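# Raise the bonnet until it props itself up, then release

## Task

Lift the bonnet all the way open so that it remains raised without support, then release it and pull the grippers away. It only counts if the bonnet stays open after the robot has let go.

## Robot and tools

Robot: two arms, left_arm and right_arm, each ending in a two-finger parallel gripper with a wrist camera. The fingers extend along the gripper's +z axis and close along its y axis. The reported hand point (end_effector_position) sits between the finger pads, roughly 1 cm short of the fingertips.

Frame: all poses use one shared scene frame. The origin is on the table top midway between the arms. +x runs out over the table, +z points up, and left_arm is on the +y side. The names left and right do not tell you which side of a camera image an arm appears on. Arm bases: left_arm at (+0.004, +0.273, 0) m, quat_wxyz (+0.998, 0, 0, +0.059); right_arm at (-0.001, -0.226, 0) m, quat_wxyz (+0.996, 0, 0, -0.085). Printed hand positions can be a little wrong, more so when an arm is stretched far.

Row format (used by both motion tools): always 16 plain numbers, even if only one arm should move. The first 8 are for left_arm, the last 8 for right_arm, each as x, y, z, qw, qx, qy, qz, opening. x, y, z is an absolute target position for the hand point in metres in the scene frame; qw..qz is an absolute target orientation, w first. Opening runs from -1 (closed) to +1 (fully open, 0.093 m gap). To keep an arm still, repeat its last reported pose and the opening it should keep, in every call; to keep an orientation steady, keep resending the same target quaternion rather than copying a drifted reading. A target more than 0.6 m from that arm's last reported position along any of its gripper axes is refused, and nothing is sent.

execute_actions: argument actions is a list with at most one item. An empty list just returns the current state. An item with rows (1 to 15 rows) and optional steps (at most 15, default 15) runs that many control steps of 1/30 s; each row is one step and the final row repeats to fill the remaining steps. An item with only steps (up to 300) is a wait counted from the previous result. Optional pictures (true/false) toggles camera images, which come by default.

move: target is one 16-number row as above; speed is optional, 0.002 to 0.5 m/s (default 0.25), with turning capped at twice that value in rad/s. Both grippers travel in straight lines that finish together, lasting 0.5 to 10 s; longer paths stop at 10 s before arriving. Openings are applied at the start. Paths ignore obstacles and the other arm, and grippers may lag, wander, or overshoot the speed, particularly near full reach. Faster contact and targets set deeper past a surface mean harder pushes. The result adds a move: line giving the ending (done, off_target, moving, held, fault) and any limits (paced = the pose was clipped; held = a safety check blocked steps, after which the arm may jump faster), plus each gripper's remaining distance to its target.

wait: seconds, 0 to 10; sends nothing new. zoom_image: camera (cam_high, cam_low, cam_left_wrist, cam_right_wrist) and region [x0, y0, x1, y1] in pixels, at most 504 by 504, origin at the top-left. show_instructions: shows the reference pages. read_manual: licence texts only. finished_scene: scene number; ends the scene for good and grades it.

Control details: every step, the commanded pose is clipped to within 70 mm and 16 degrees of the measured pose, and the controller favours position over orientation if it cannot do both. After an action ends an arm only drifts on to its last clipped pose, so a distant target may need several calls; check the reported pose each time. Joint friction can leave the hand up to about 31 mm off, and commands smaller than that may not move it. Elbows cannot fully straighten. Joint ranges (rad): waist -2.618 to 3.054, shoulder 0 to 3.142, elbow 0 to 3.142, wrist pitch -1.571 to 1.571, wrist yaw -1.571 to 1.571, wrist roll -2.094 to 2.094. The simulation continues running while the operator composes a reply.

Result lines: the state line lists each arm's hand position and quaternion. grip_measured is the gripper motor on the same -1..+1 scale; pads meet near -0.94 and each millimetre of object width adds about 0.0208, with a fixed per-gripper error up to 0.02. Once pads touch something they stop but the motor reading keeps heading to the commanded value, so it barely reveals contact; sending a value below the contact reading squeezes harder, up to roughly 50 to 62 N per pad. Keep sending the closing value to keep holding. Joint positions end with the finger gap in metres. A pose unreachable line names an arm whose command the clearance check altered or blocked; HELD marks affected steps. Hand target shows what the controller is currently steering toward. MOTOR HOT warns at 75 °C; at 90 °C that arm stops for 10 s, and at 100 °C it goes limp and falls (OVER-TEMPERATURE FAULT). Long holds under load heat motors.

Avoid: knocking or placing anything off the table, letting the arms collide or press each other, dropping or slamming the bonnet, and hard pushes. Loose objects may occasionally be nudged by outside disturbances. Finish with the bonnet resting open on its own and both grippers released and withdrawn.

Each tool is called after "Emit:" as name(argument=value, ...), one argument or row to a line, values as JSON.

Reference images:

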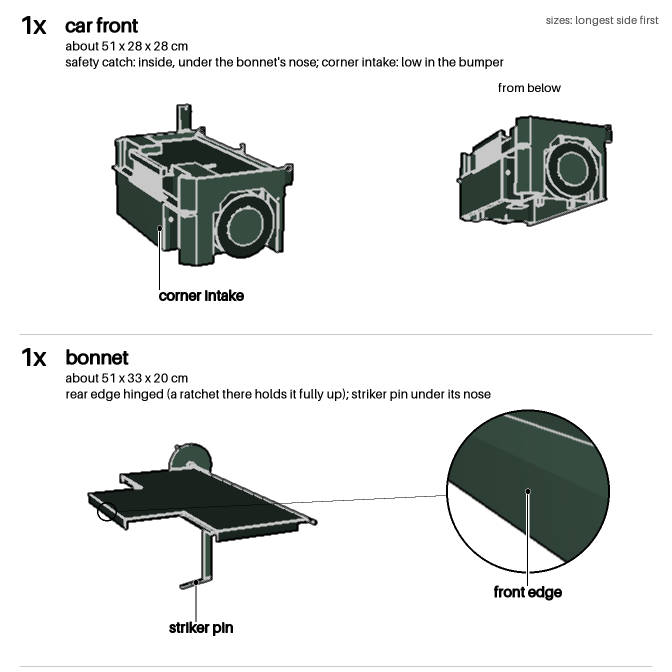

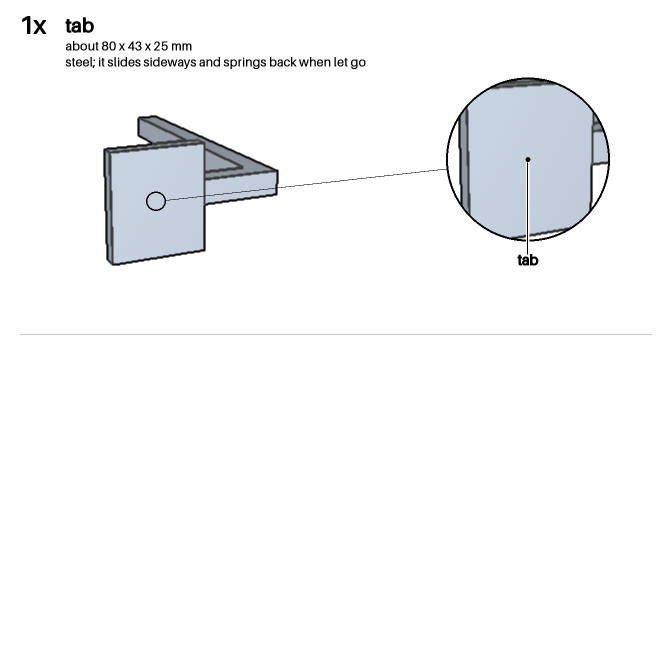

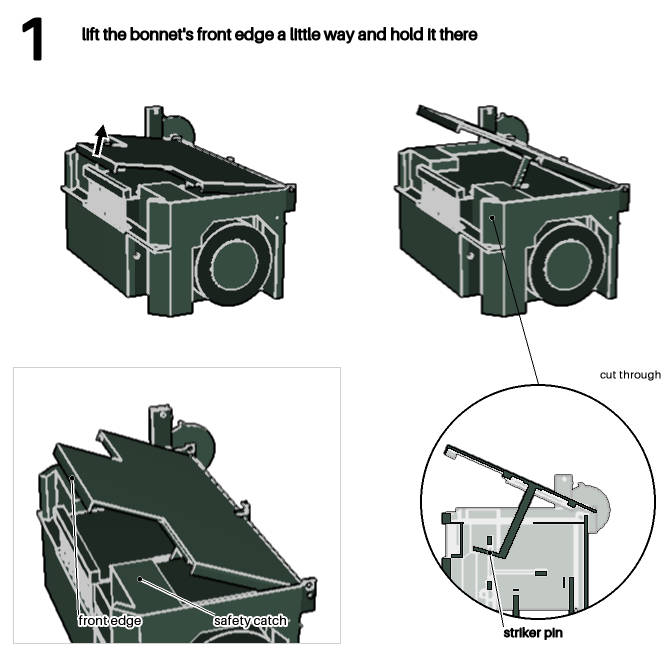

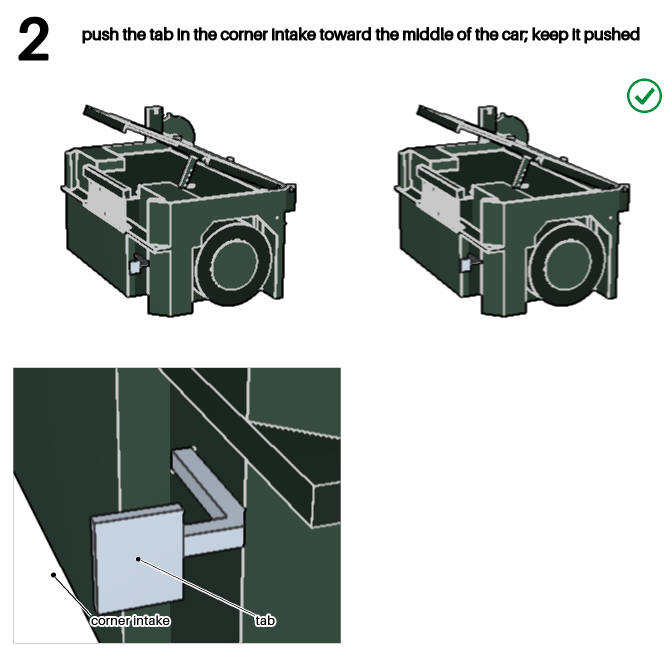

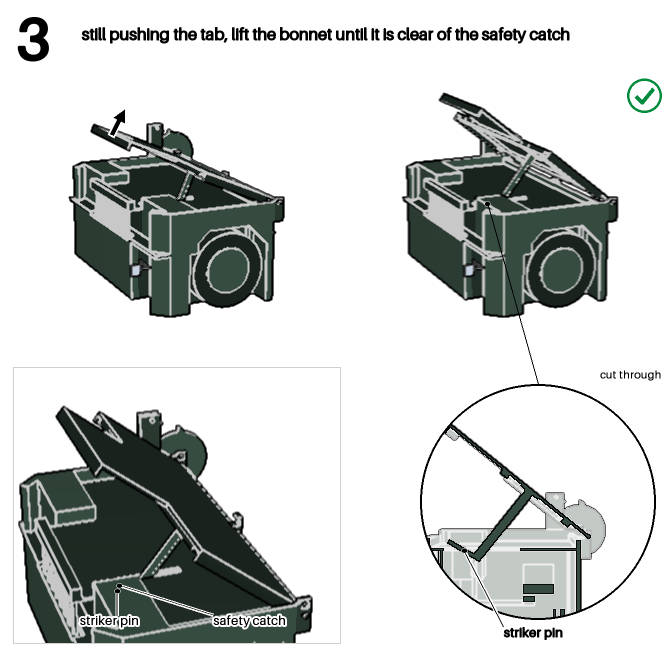

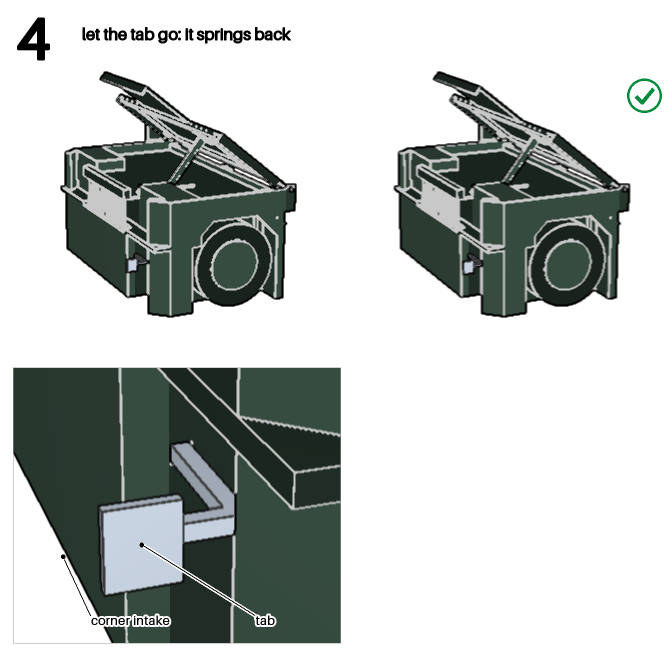

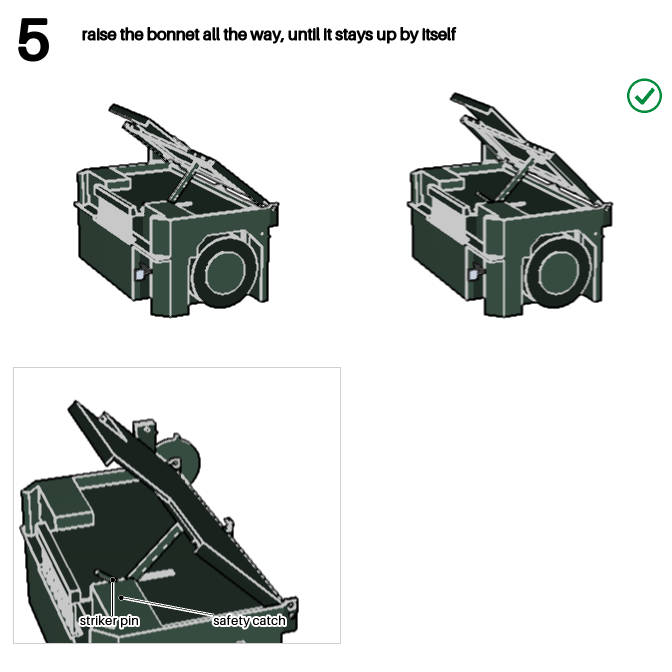

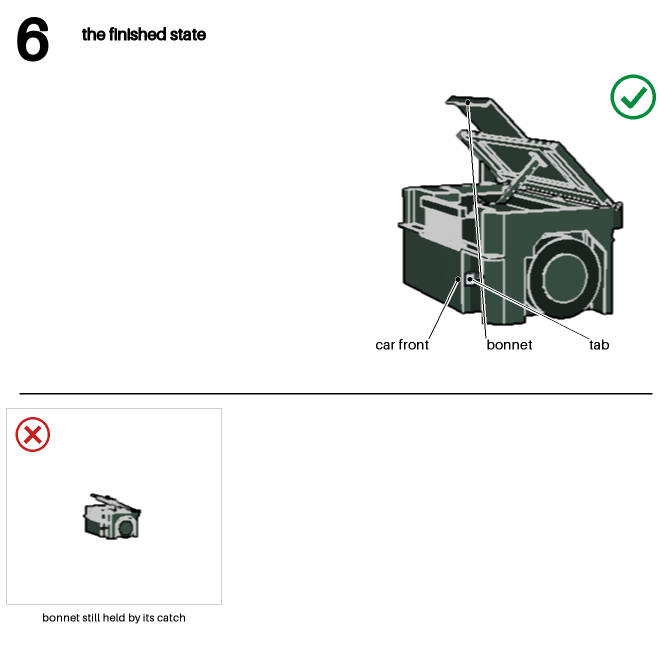

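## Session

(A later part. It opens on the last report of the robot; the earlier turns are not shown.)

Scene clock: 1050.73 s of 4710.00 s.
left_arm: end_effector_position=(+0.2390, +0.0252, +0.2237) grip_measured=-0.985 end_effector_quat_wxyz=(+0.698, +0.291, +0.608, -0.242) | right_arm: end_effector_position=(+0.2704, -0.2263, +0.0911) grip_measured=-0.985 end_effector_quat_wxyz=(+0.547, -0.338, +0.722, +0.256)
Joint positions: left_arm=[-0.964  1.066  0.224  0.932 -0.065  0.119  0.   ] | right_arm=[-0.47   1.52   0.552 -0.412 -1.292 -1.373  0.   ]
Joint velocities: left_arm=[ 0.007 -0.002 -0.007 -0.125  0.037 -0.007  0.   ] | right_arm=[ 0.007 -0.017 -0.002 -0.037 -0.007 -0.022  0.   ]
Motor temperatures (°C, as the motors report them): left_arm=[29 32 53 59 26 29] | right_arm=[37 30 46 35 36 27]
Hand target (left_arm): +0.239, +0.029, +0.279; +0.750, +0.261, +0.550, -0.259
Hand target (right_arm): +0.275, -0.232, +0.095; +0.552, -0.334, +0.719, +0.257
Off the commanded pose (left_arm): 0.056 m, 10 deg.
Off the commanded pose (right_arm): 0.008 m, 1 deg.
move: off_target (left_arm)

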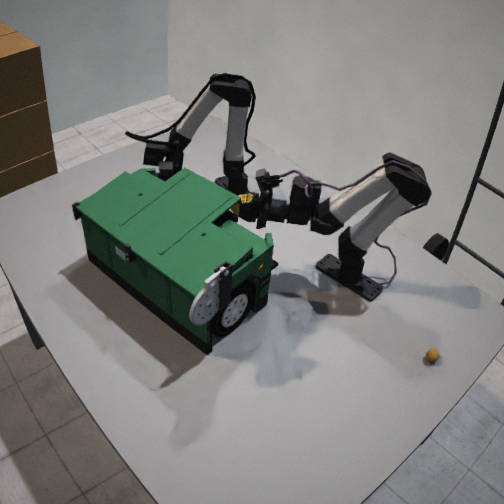

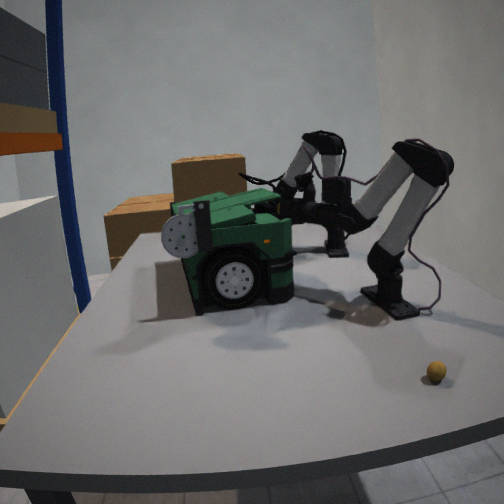

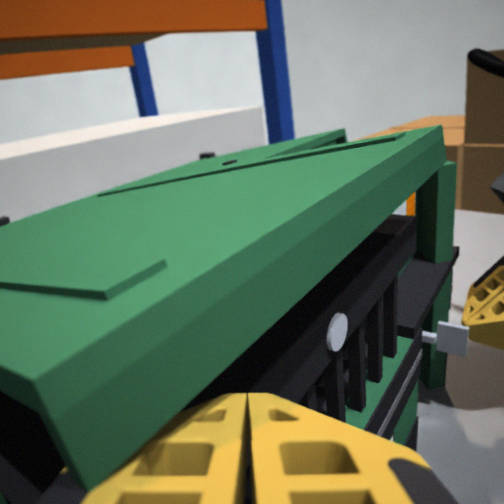

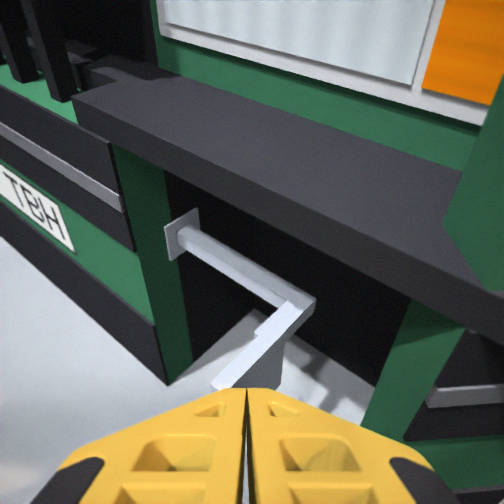

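Emit:
move(
  target=[0.19,0.07,0.235,0.7,0.45,0.45,0.0,-1,0.275,-0.232,0.095,0.552,-0.335,0.719,0.258,-1],
  speed=0.06,
)

Emit:
move(
  target=[0.21,0.055,0.232,0.653,0.653,0.27,0.27,-1,0.275,-0.232,0.095,0.552,-0.335,0.719,0.258,-1],
  speed=0.06,
)

Emit:
move(
  target=[0.25,0.015,0.235,0.653,0.653,0.27,0.27,-1,0.275,-0.232,0.095,0.552,-0.335,0.719,0.258,-1],
  speed=0.03,
)

Scene clock: 1076.20 s of 4710.00 s.
left_arm: end_effector_position=(+0.1915, +0.0704, +0.2393) grip_measured=-0.986 end_effector_quat_wxyz=(+0.739, +0.474, +0.478, -0.002) | right_arm: end_effector_position=(+0.2704, -0.2263, +0.0911) grip_measured=-0.985 end_effector_quat_wxyz=(+0.547, -0.338, +0.722, +0.256)
Joint positions: left_arm=[-1.007  0.457  0.164  0.386 -0.103  0.788  0.   ] | right_arm=[-0.47   1.52   0.552 -0.412 -1.292 -1.373  0.   ]
Joint velocities: left_arm=[ 0.017 -0.007  0.002 -0.037  0.007 -0.007  0.   ] | right_arm=[-0.002  0.012 -0.007  0.037  0.022  0.007  0.   ]
Motor temperatures (°C, as the motors report them): left_arm=[29 32 55 61 26 28] | right_arm=[35 31 47 33 36 27]
Hand target (left_arm): +0.189, +0.071, +0.236; +0.740, +0.475, +0.476, -0.001
Hand target (right_arm): +0.275, -0.232, +0.095; +0.552, -0.334, +0.719, +0.257
Off the commanded pose (left_arm): 0.005 m, 0 deg.
Off the commanded pose (right_arm): 0.008 m, 1 deg.
After step 90, 16.47 s passed at rest.
move: done

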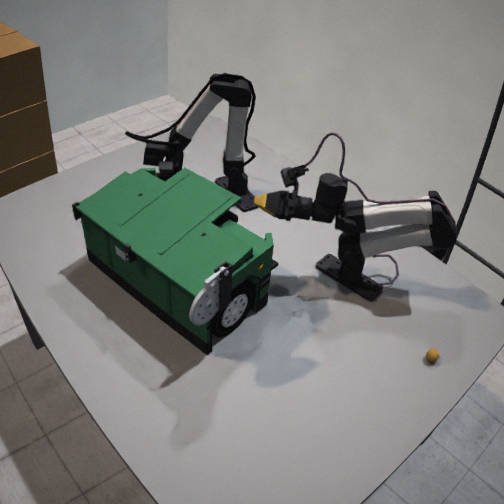

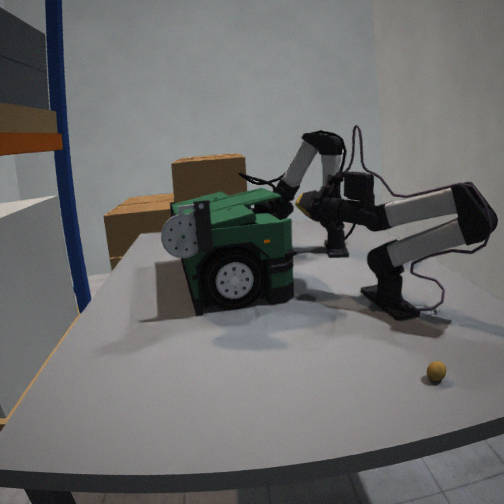

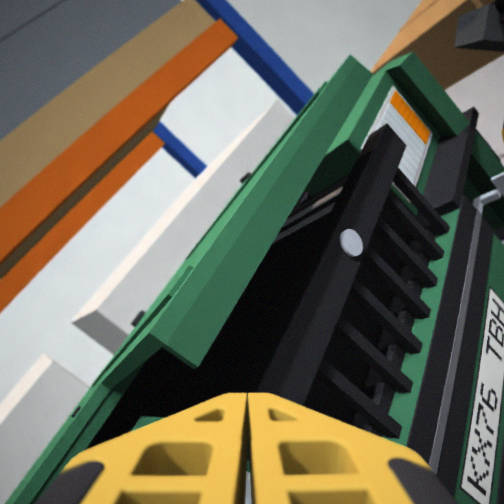

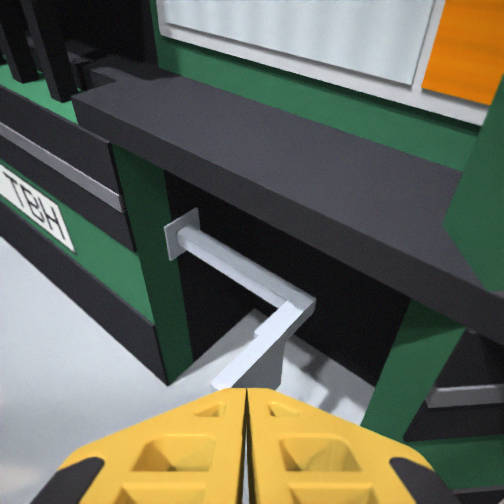

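Scene clock: 1083.17 s of 4710.00 s.
left_arm: end_effector_position=(+0.2056, +0.0559, +0.2159) grip_measured=-0.986 end_effector_quat_wxyz=(+0.644, +0.665, +0.273, +0.262) | right_arm: end_effector_position=(+0.2704, -0.2263, +0.0911) grip_measured=-0.985 end_effector_quat_wxyz=(+0.547, -0.338, +0.722, +0.256)
Joint positions: left_arm=[-0.982  0.623  0.21   0.38  -0.07   1.565  0.   ] | right_arm=[-0.47   1.52   0.552 -0.412 -1.292 -1.373  0.   ]
Joint velocities: left_arm=[ 0.012 -0.002  0.002 -0.037 -0.051 -0.022  0.   ] | right_arm=[-0.007 -0.007 -0.007 -0.051  0.037  0.022  0.   ]
Motor temperatures (°C, as the motors report them): left_arm=[29 32 55 60 26 28] | right_arm=[35 31 47 33 36 27]
Hand target (left_arm): +0.210, +0.055, +0.232; +0.653, +0.654, +0.270, +0.271
Hand target (right_arm): +0.275, -0.232, +0.095; +0.552, -0.334, +0.719, +0.257
Off the commanded pose (left_arm): 0.017 m, 2 deg.
Off the commanded pose (right_arm): 0.008 m, 1 deg.
move: off_target (left_arm)

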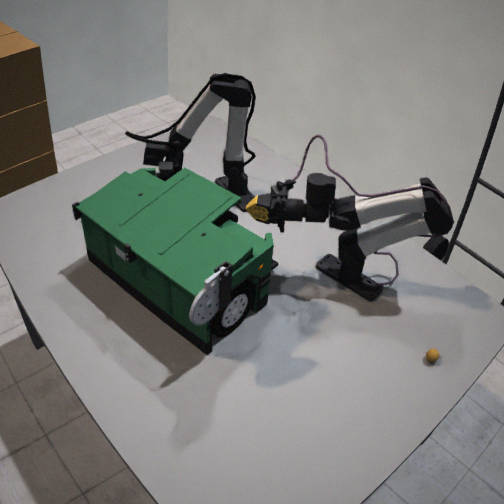

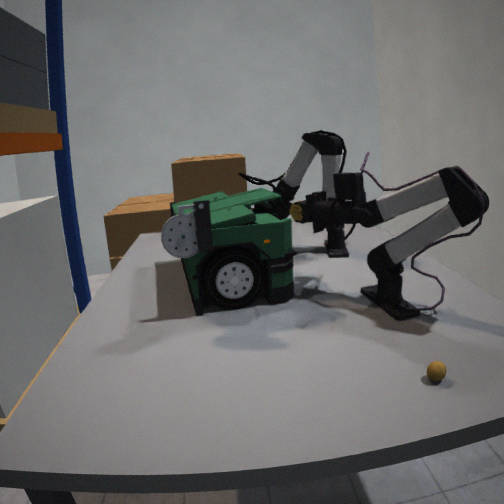

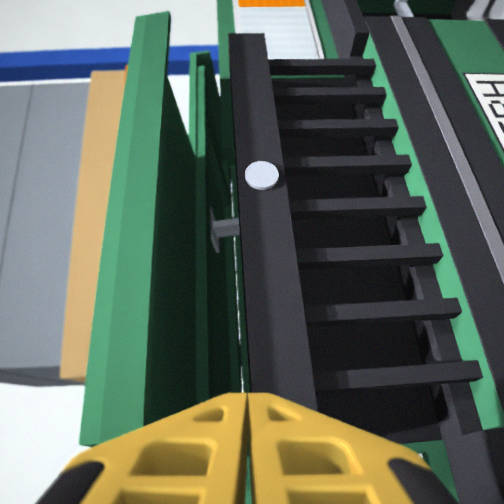

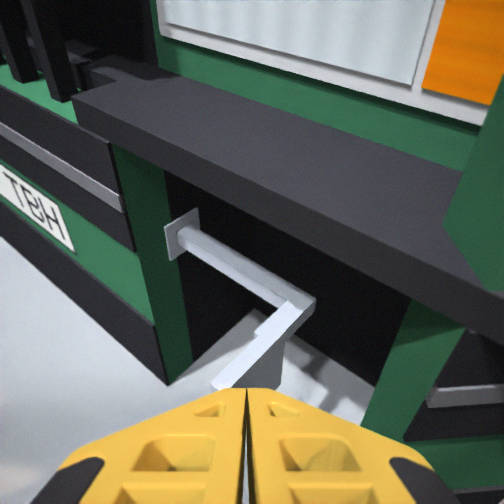

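Scene clock: 1085.53 s of 4710.00 s.
left_arm: end_effector_position=(+0.2438, +0.0180, +0.2119) grip_measured=-0.986 end_effector_quat_wxyz=(+0.631, +0.675, +0.279, +0.260) | right_arm: end_effector_position=(+0.2704, -0.2263, +0.0911) grip_measured=-0.985 end_effector_quat_wxyz=(+0.547, -0.338, +0.722, +0.256)
Joint positions: left_arm=[-0.962  1.017  0.327  0.622 -0.055  1.566  0.   ] | right_arm=[-0.47   1.52   0.552 -0.412 -1.292 -1.373  0.   ]
Joint velocities: left_arm=[-0.007  0.007  0.012 -0.007  0.066 -0.022  0.   ] | right_arm=[-0.002 -0.007  0.002 -0.037 -0.022 -0.007  0.   ]
Motor temperatures (°C, as the motors report them): left_arm=[29 32 55 59 26 28] | right_arm=[35 31 47 33 36 27]
Hand target (left_arm): +0.249, +0.016, +0.235; +0.653, +0.654, +0.270, +0.270
Hand target (right_arm): +0.275, -0.232, +0.095; +0.552, -0.334, +0.719, +0.257
Off the commanded pose (left_arm): 0.024 m, 4 deg.
Off the commanded pose (right_arm): 0.008 m, 1 deg.
move: off_target (left_arm)

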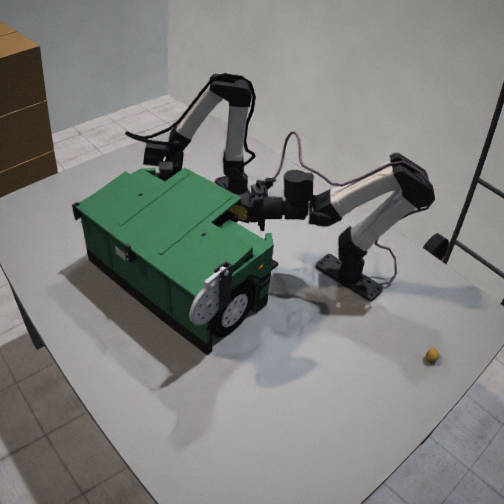

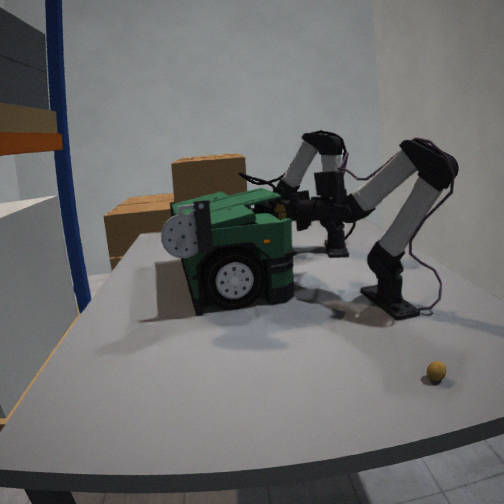

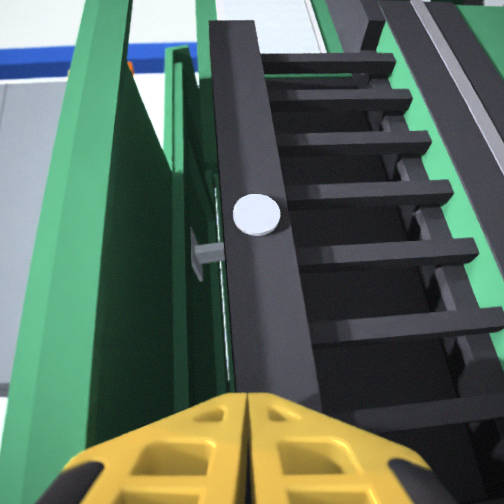

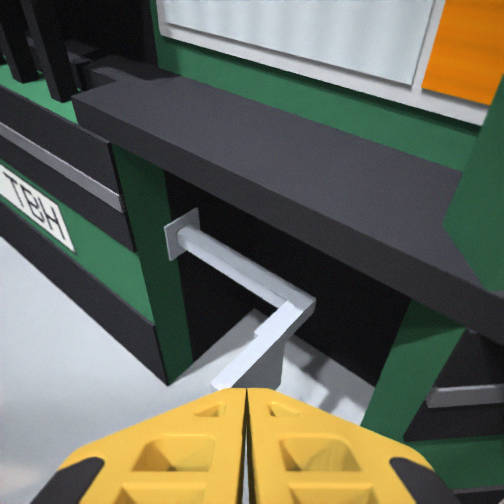

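Emit:
move(
  target=[0.252,-0.022,0.226,0.653,0.653,0.27,0.27,-1,0.275,-0.232,0.095,0.552,-0.335,0.719,0.258,-1],
  speed=0.03,
)

Scene clock: 1097.17 s of 4710.00 s.
left_arm: end_effector_position=(+0.2495, -0.0158, +0.2104) grip_measured=-0.986 end_effector_quat_wxyz=(+0.638, +0.669, +0.275, +0.264) | right_arm: end_effector_position=(+0.2704, -0.2263, +0.0911) grip_measured=-0.985 end_effector_quat_wxyz=(+0.547, -0.338, +0.722, +0.256)
Joint positions: left_arm=[-1.049  1.212  0.388  0.778 -0.142  1.566  0.   ] | right_arm=[-0.47   1.52   0.552 -0.412 -1.292 -1.373  0.   ]
Joint velocities: left_arm=[-0.002  0.002 -0.002 -0.037  0.007 -0.037  0.   ] | right_arm=[-0.022  0.007  0.007 -0.022  0.022 -0.022  0.   ]
Motor temperatures (°C, as the motors report them): left_arm=[29 31 55 60 26 28] | right_arm=[35 31 47 32 35 27]
Hand target (left_arm): +0.251, -0.021, +0.226; +0.654, +0.653, +0.271, +0.269
Hand target (right_arm): +0.275, -0.232, +0.095; +0.552, -0.334, +0.719, +0.257
Off the commanded pose (left_arm): 0.017 m, 3 deg.
Off the commanded pose (right_arm): 0.008 m, 1 deg.
After step 90, 6.93 s passed at rest.
move: off_target (left_arm)

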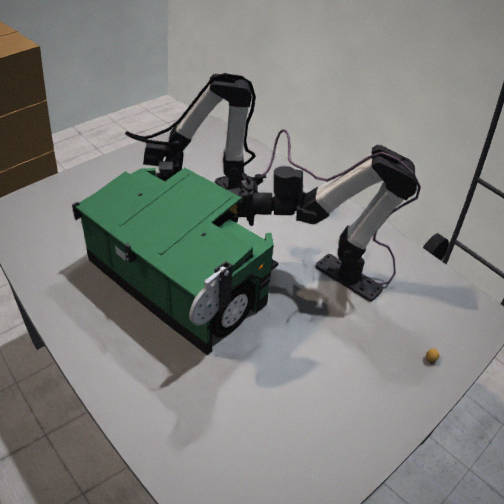

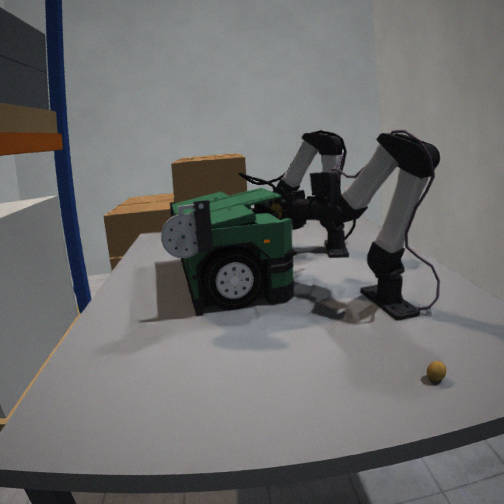

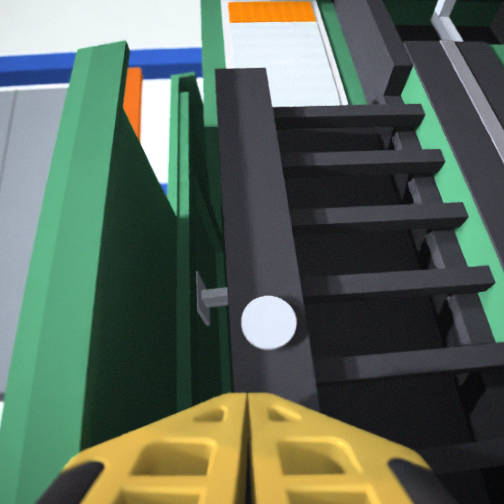

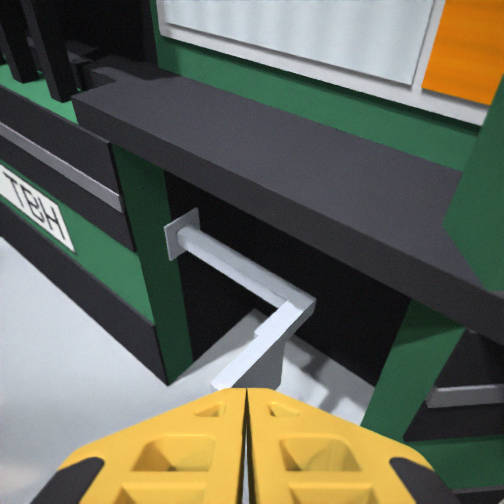

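Emit:
move(
  target=[0.243,-0.028,0.22,0.653,0.653,0.27,0.27,-1,0.275,-0.232,0.095,0.552,-0.335,0.719,0.258,-1],
  speed=0.03,
)

Emit:
move(
  target=[0.275,-0.034,0.22,0.653,0.653,0.27,0.27,-1,0.275,-0.232,0.095,0.552,-0.335,0.719,0.258,-1],
  speed=0.02,
)

Scene clock: 1103.30 s of 4710.00 s.
left_arm: end_effector_position=(+0.2424, -0.0237, +0.2132) grip_measured=-0.986 end_effector_quat_wxyz=(+0.646, +0.662, +0.273, +0.266) | right_arm: end_effector_position=(+0.2704, -0.2263, +0.0911) grip_measured=-0.985 end_effector_quat_wxyz=(+0.547, -0.338, +0.722, +0.256)
Joint positions: left_arm=[-1.098  1.233  0.388  0.819 -0.19   1.566  0.   ] | right_arm=[-0.47   1.52   0.552 -0.412 -1.292 -1.373  0.   ]
Joint velocities: left_arm=[ 0.002 -0.007  0.002  0.007 -0.022  0.007  0.   ] | right_arm=[ 0.007 -0.002  0.002  0.022  0.037 -0.037  0.   ]
Motor temperatures (°C, as the motors report them): left_arm=[29 31 55 60 26 28] | right_arm=[34 31 47 32 35 27]
Hand target (left_arm): +0.243, -0.028, +0.220; +0.653, +0.654, +0.271, +0.269
Hand target (right_arm): +0.275, -0.232, +0.095; +0.552, -0.334, +0.719, +0.257
Off the commanded pose (left_arm): 0.008 m, 1 deg.
Off the commanded pose (right_arm): 0.008 m, 1 deg.
After step 90, 2.13 s passed at rest.
move: done

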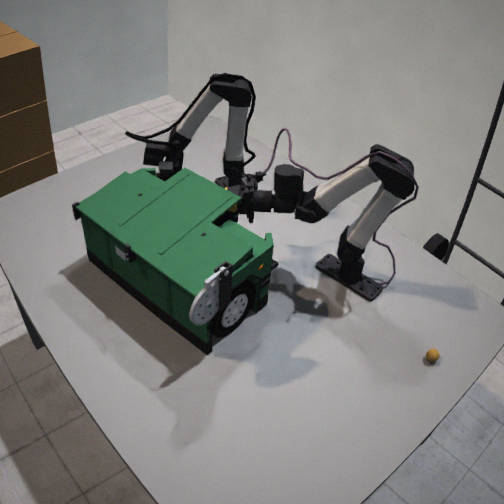

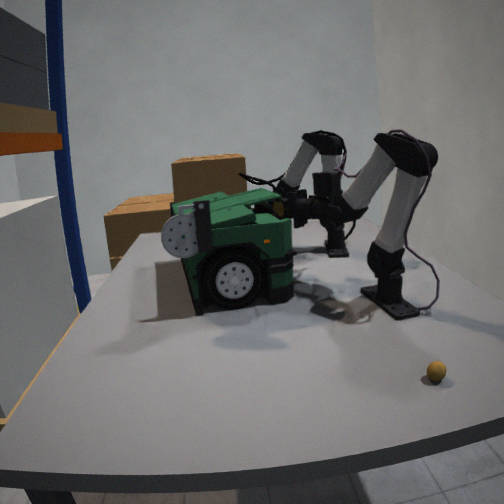

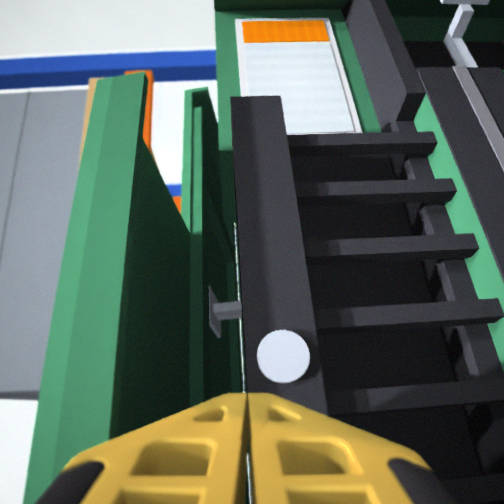

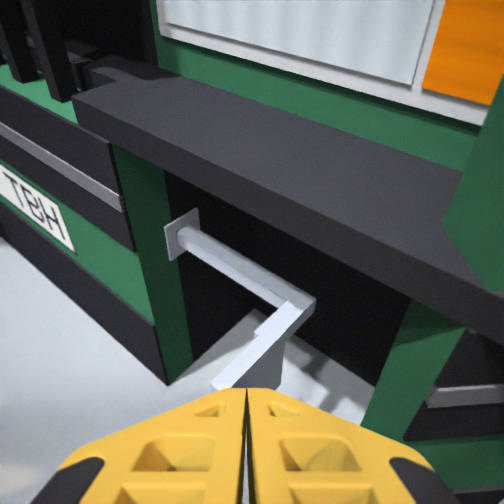

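Scene clock: 1105.27 s of 4710.00 s.
left_arm: end_effector_position=(+0.2543, -0.0387, +0.2024) grip_measured=-0.986 end_effector_quat_wxyz=(+0.645, +0.681, +0.251, +0.241) | right_arm: end_effector_position=(+0.2704, -0.2263, +0.0911) grip_measured=-0.985 end_effector_quat_wxyz=(+0.547, -0.338, +0.722, +0.256)
Joint positions: left_arm=[-1.039  1.338  0.435  0.85  -0.06   1.571  0.   ] | right_arm=[-0.47   1.52   0.552 -0.412 -1.292 -1.373  0.   ]
Joint velocities: left_arm=[ 0.007  0.012 -0.007  0.022  0.066 -0.007  0.   ] | right_arm=[ 0.002 -0.007 -0.017 -0.066 -0.051 -0.051  0.   ]
Motor temperatures (°C, as the motors report them): left_arm=[29 31 55 60 26 28] | right_arm=[34 31 47 32 35 27]
Hand target (left_arm): +0.274, -0.033, +0.220; +0.653, +0.654, +0.270, +0.270
Hand target (right_arm): +0.275, -0.232, +0.095; +0.552, -0.334, +0.719, +0.257
Off the commanded pose (left_arm): 0.028 m, 5 deg.
Off the commanded pose (right_arm): 0.008 m, 1 deg.
move: off_target (left_arm)

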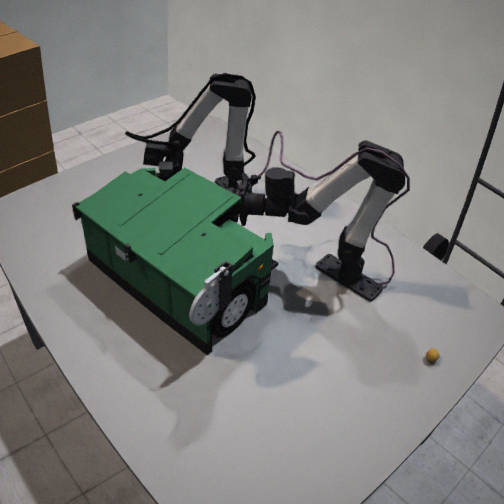

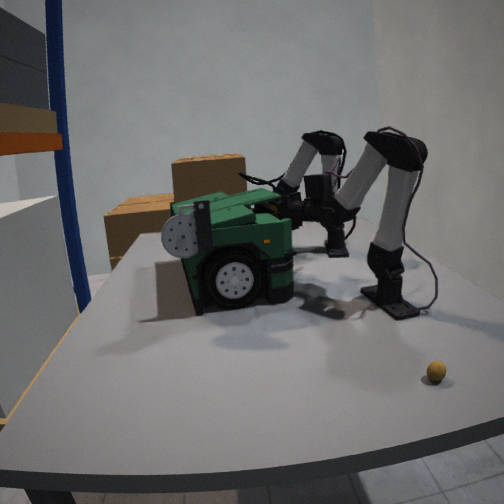

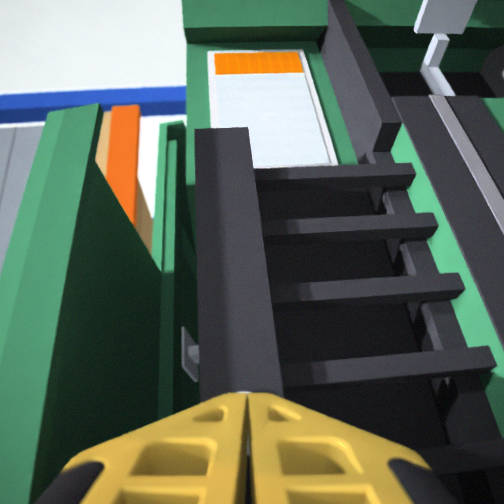

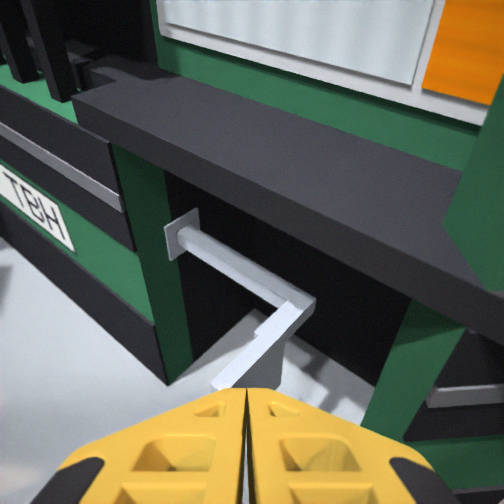

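Emit:
move(
  target=[0.235,-0.01,0.222,0.653,0.653,0.27,0.27,-1,0.275,-0.232,0.095,0.552,-0.335,0.719,0.258,-1],
  speed=0.03,
)

Emit:
zoom_image(
  camera="cam_left_wrist",
  region=[150,220,400,420],
)

Scene clock: 1110.53 s of 4710.00 s.
left_arm: end_effector_position=(+0.2380, -0.0127, +0.2219) grip_measured=-0.986 end_effector_quat_wxyz=(+0.652, +0.657, +0.268, +0.268) | right_arm: end_effector_position=(+0.2704, -0.2263, +0.0911) grip_measured=-0.985 end_effector_quat_wxyz=(+0.547, -0.338, +0.722, +0.256)
Joint positions: left_arm=[-1.081  1.152  0.366  0.778 -0.169  1.572  0.   ] | right_arm=[-0.47   1.52   0.552 -0.412 -1.292 -1.373  0.   ]
Joint velocities: left_arm=[ 0.007 -0.002 -0.007 -0.037 -0.007 -0.007  0.   ] | right_arm=[ 0.002  0.022  0.002  0.051 -0.051 -0.051  0.   ]
Motor temperatures (°C, as the motors report them): left_arm=[29 31 55 60 26 28] | right_arm=[34 31 47 32 35 27]
Hand target (left_arm): +0.235, -0.009, +0.222; +0.654, +0.653, +0.271, +0.270
Hand target (right_arm): +0.275, -0.232, +0.095; +0.552, -0.334, +0.719, +0.257
Off the commanded pose (left_arm): 0.004 m, 1 deg.
Off the commanded pose (right_arm): 0.008 m, 1 deg.
After step 90, 0.47 s passed at rest.
move: done

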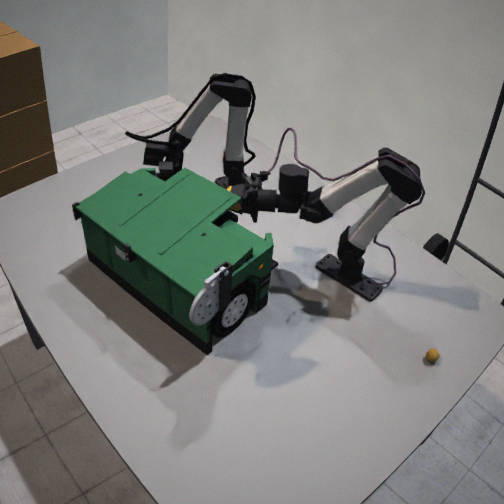

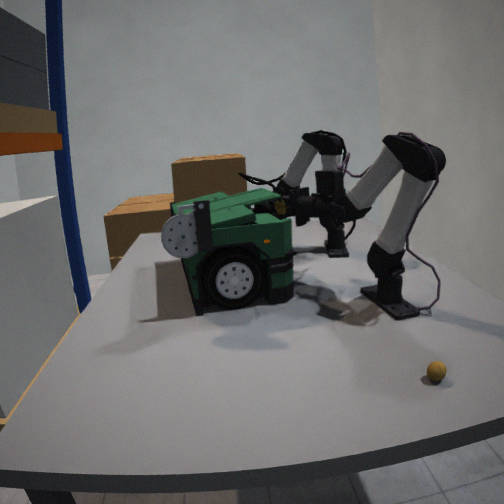

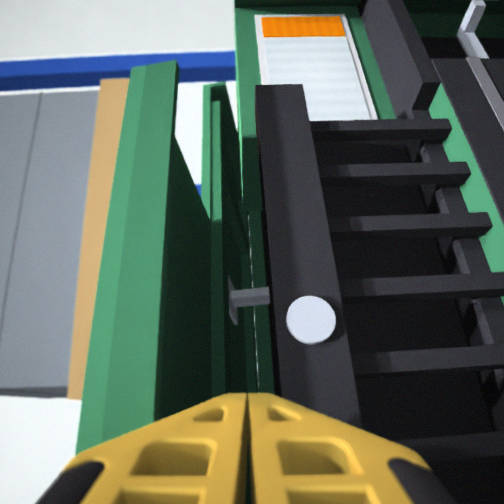

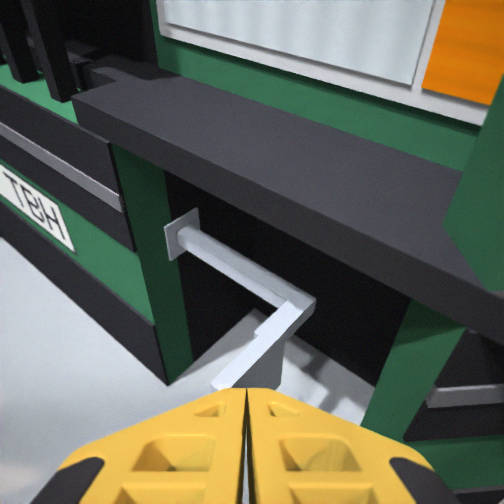

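Region (150, 220, 400, 420) of cam_left_wrist's 504x504 image, scaled by 2.016, with more detail than that image has; it fills the top 403 rows of this view, and the rest is white.

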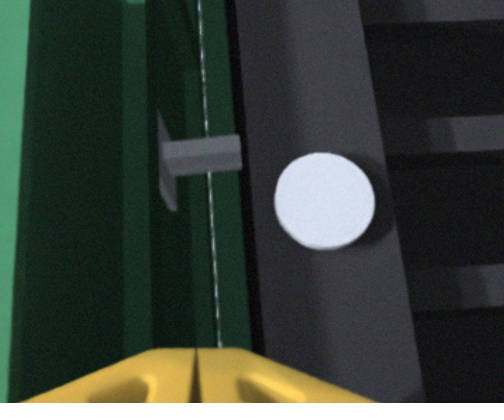

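Emit:
move(
  target=[0.24,0.005,0.238,0.653,0.653,0.27,0.27,-1,0.275,-0.232,0.095,0.552,-0.335,0.719,0.258,-1],
  speed=0.03,
)

Emit:
move(
  target=[0.27,-0.015,0.245,0.653,0.653,0.27,0.27,-1,0.275,-0.232,0.095,0.552,-0.335,0.719,0.258,-1],
  speed=0.02,
)

Scene clock: 1121.00 s of 4710.00 s.
left_arm: end_effector_position=(+0.2351, -0.0008, +0.2258) grip_measured=-0.986 end_effector_quat_wxyz=(+0.645, +0.669, +0.265, +0.259) | right_arm: end_effector_position=(+0.2704, -0.2263, +0.0911) grip_measured=-0.985 end_effector_quat_wxyz=(+0.547, -0.338, +0.722, +0.256)
Joint positions: left_arm=[-1.041  1.05   0.366  0.65  -0.109  1.572  0.   ] | right_arm=[-0.47   1.52   0.552 -0.412 -1.292 -1.373  0.   ]
Joint velocities: left_arm=[ 0.007 -0.017  0.002  0.022  0.022 -0.022  0.   ] | right_arm=[-0.017 -0.007  0.007  0.051 -0.007  0.037  0.   ]
Motor temperatures (°C, as the motors report them): left_arm=[29 32 53 59 26 28] | right_arm=[34 31 47 32 35 27]
Hand target (left_arm): +0.240, +0.005, +0.238; +0.653, +0.654, +0.270, +0.271
Hand target (right_arm): +0.275, -0.232, +0.095; +0.552, -0.334, +0.719, +0.257
Off the commanded pose (left_arm): 0.014 m, 2 deg.
Off the commanded pose (right_arm): 0.008 m, 1 deg.
After step 90, 6.43 s passed at rest.
move: off_target (left_arm)

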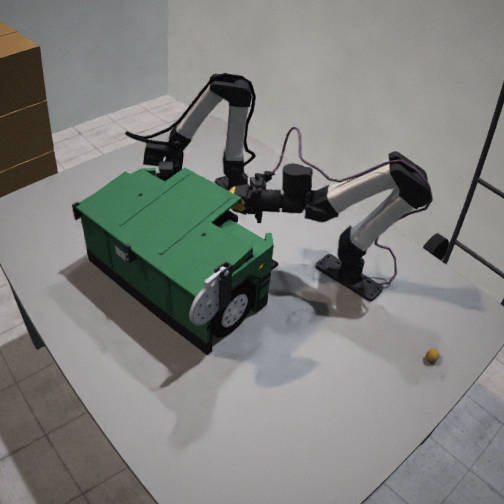

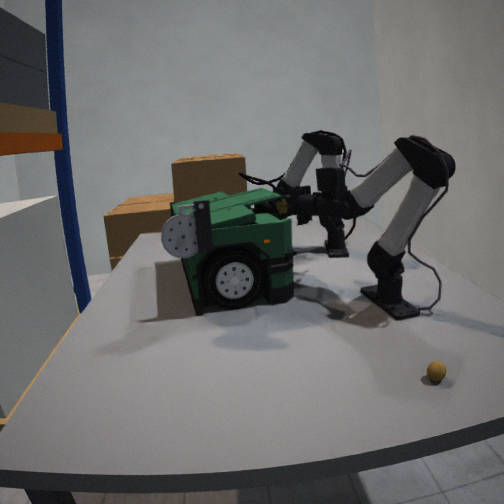

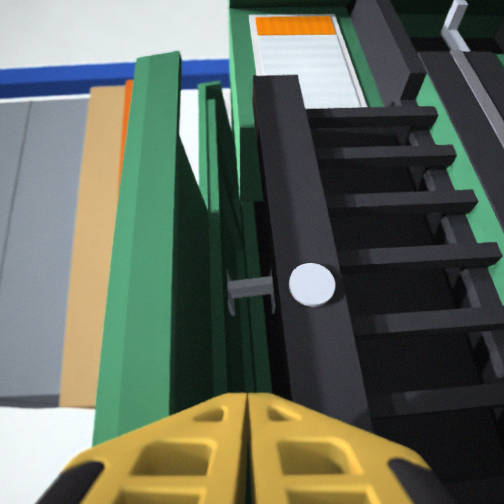

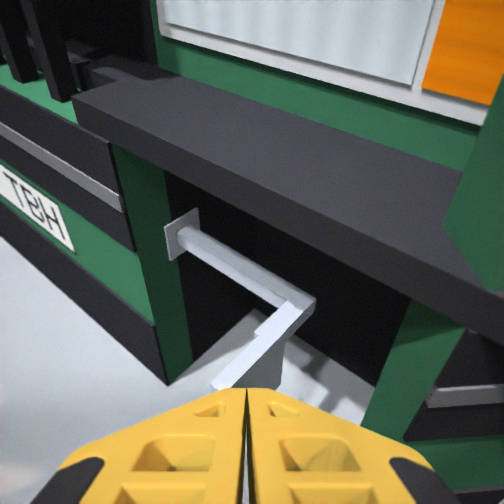

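Scene clock: 1123.33 s of 4710.00 s.
left_arm: end_effector_position=(+0.2391, -0.0228, +0.2198) grip_measured=-0.986 end_effector_quat_wxyz=(+0.644, +0.692, +0.236, +0.223) | right_arm: end_effector_position=(+0.2704, -0.2263, +0.0911) grip_measured=-0.985 end_effector_quat_wxyz=(+0.547, -0.338, +0.722, +0.256)
Joint positions: left_arm=[-1.012  1.154  0.427  0.656  0.014  1.576  0.   ] | right_arm=[-0.47   1.52   0.552 -0.412 -1.292 -1.373  0.   ]
Joint velocities: left_arm=[ 0.007 -0.007 -0.007 -0.037  0.022 -0.037  0.   ] | right_arm=[-0.002 -0.007  0.002 -0.037 -0.095 -0.022  0.   ]
Motor temperatures (°C, as the motors report them): left_arm=[29 32 53 59 26 28] | right_arm=[34 31 47 31 35 27]
Hand target (left_arm): +0.266, -0.012, +0.245; +0.653, +0.654, +0.270, +0.269
Hand target (right_arm): +0.275, -0.232, +0.095; +0.552, -0.334, +0.719, +0.257
Off the commanded pose (left_arm): 0.041 m, 8 deg.
Off the commanded pose (right_arm): 0.008 m, 1 deg.
move: off_target (left_arm)

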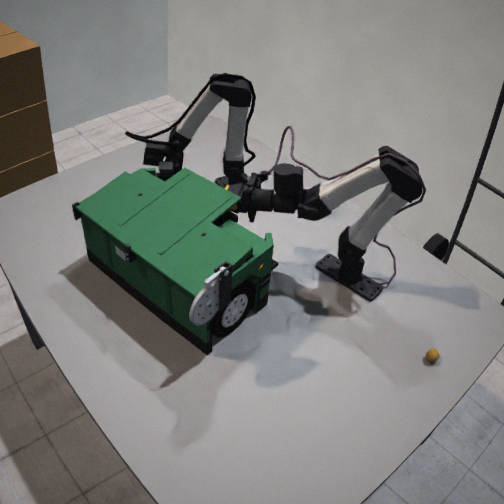

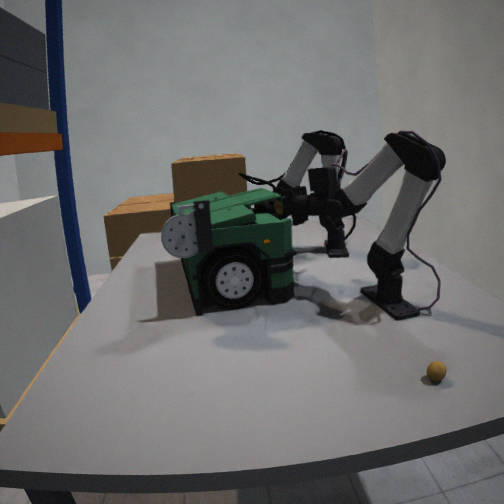

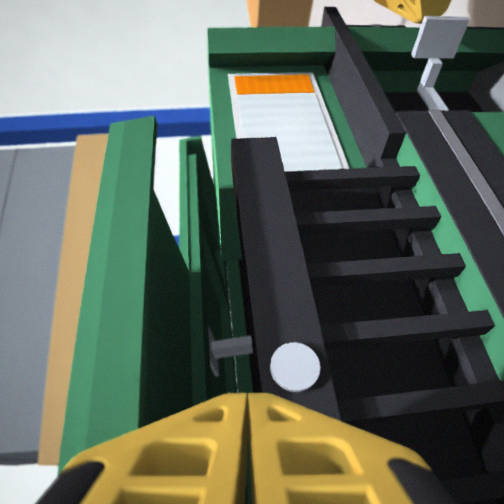

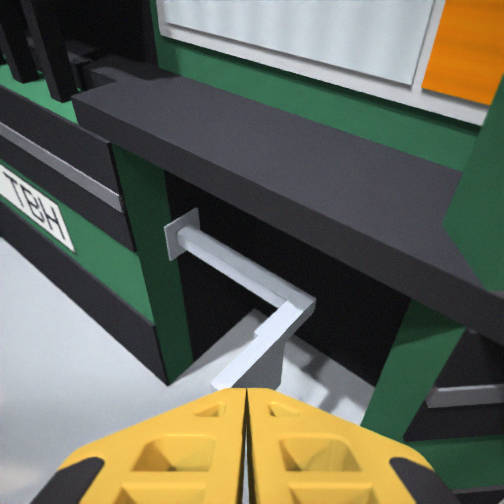

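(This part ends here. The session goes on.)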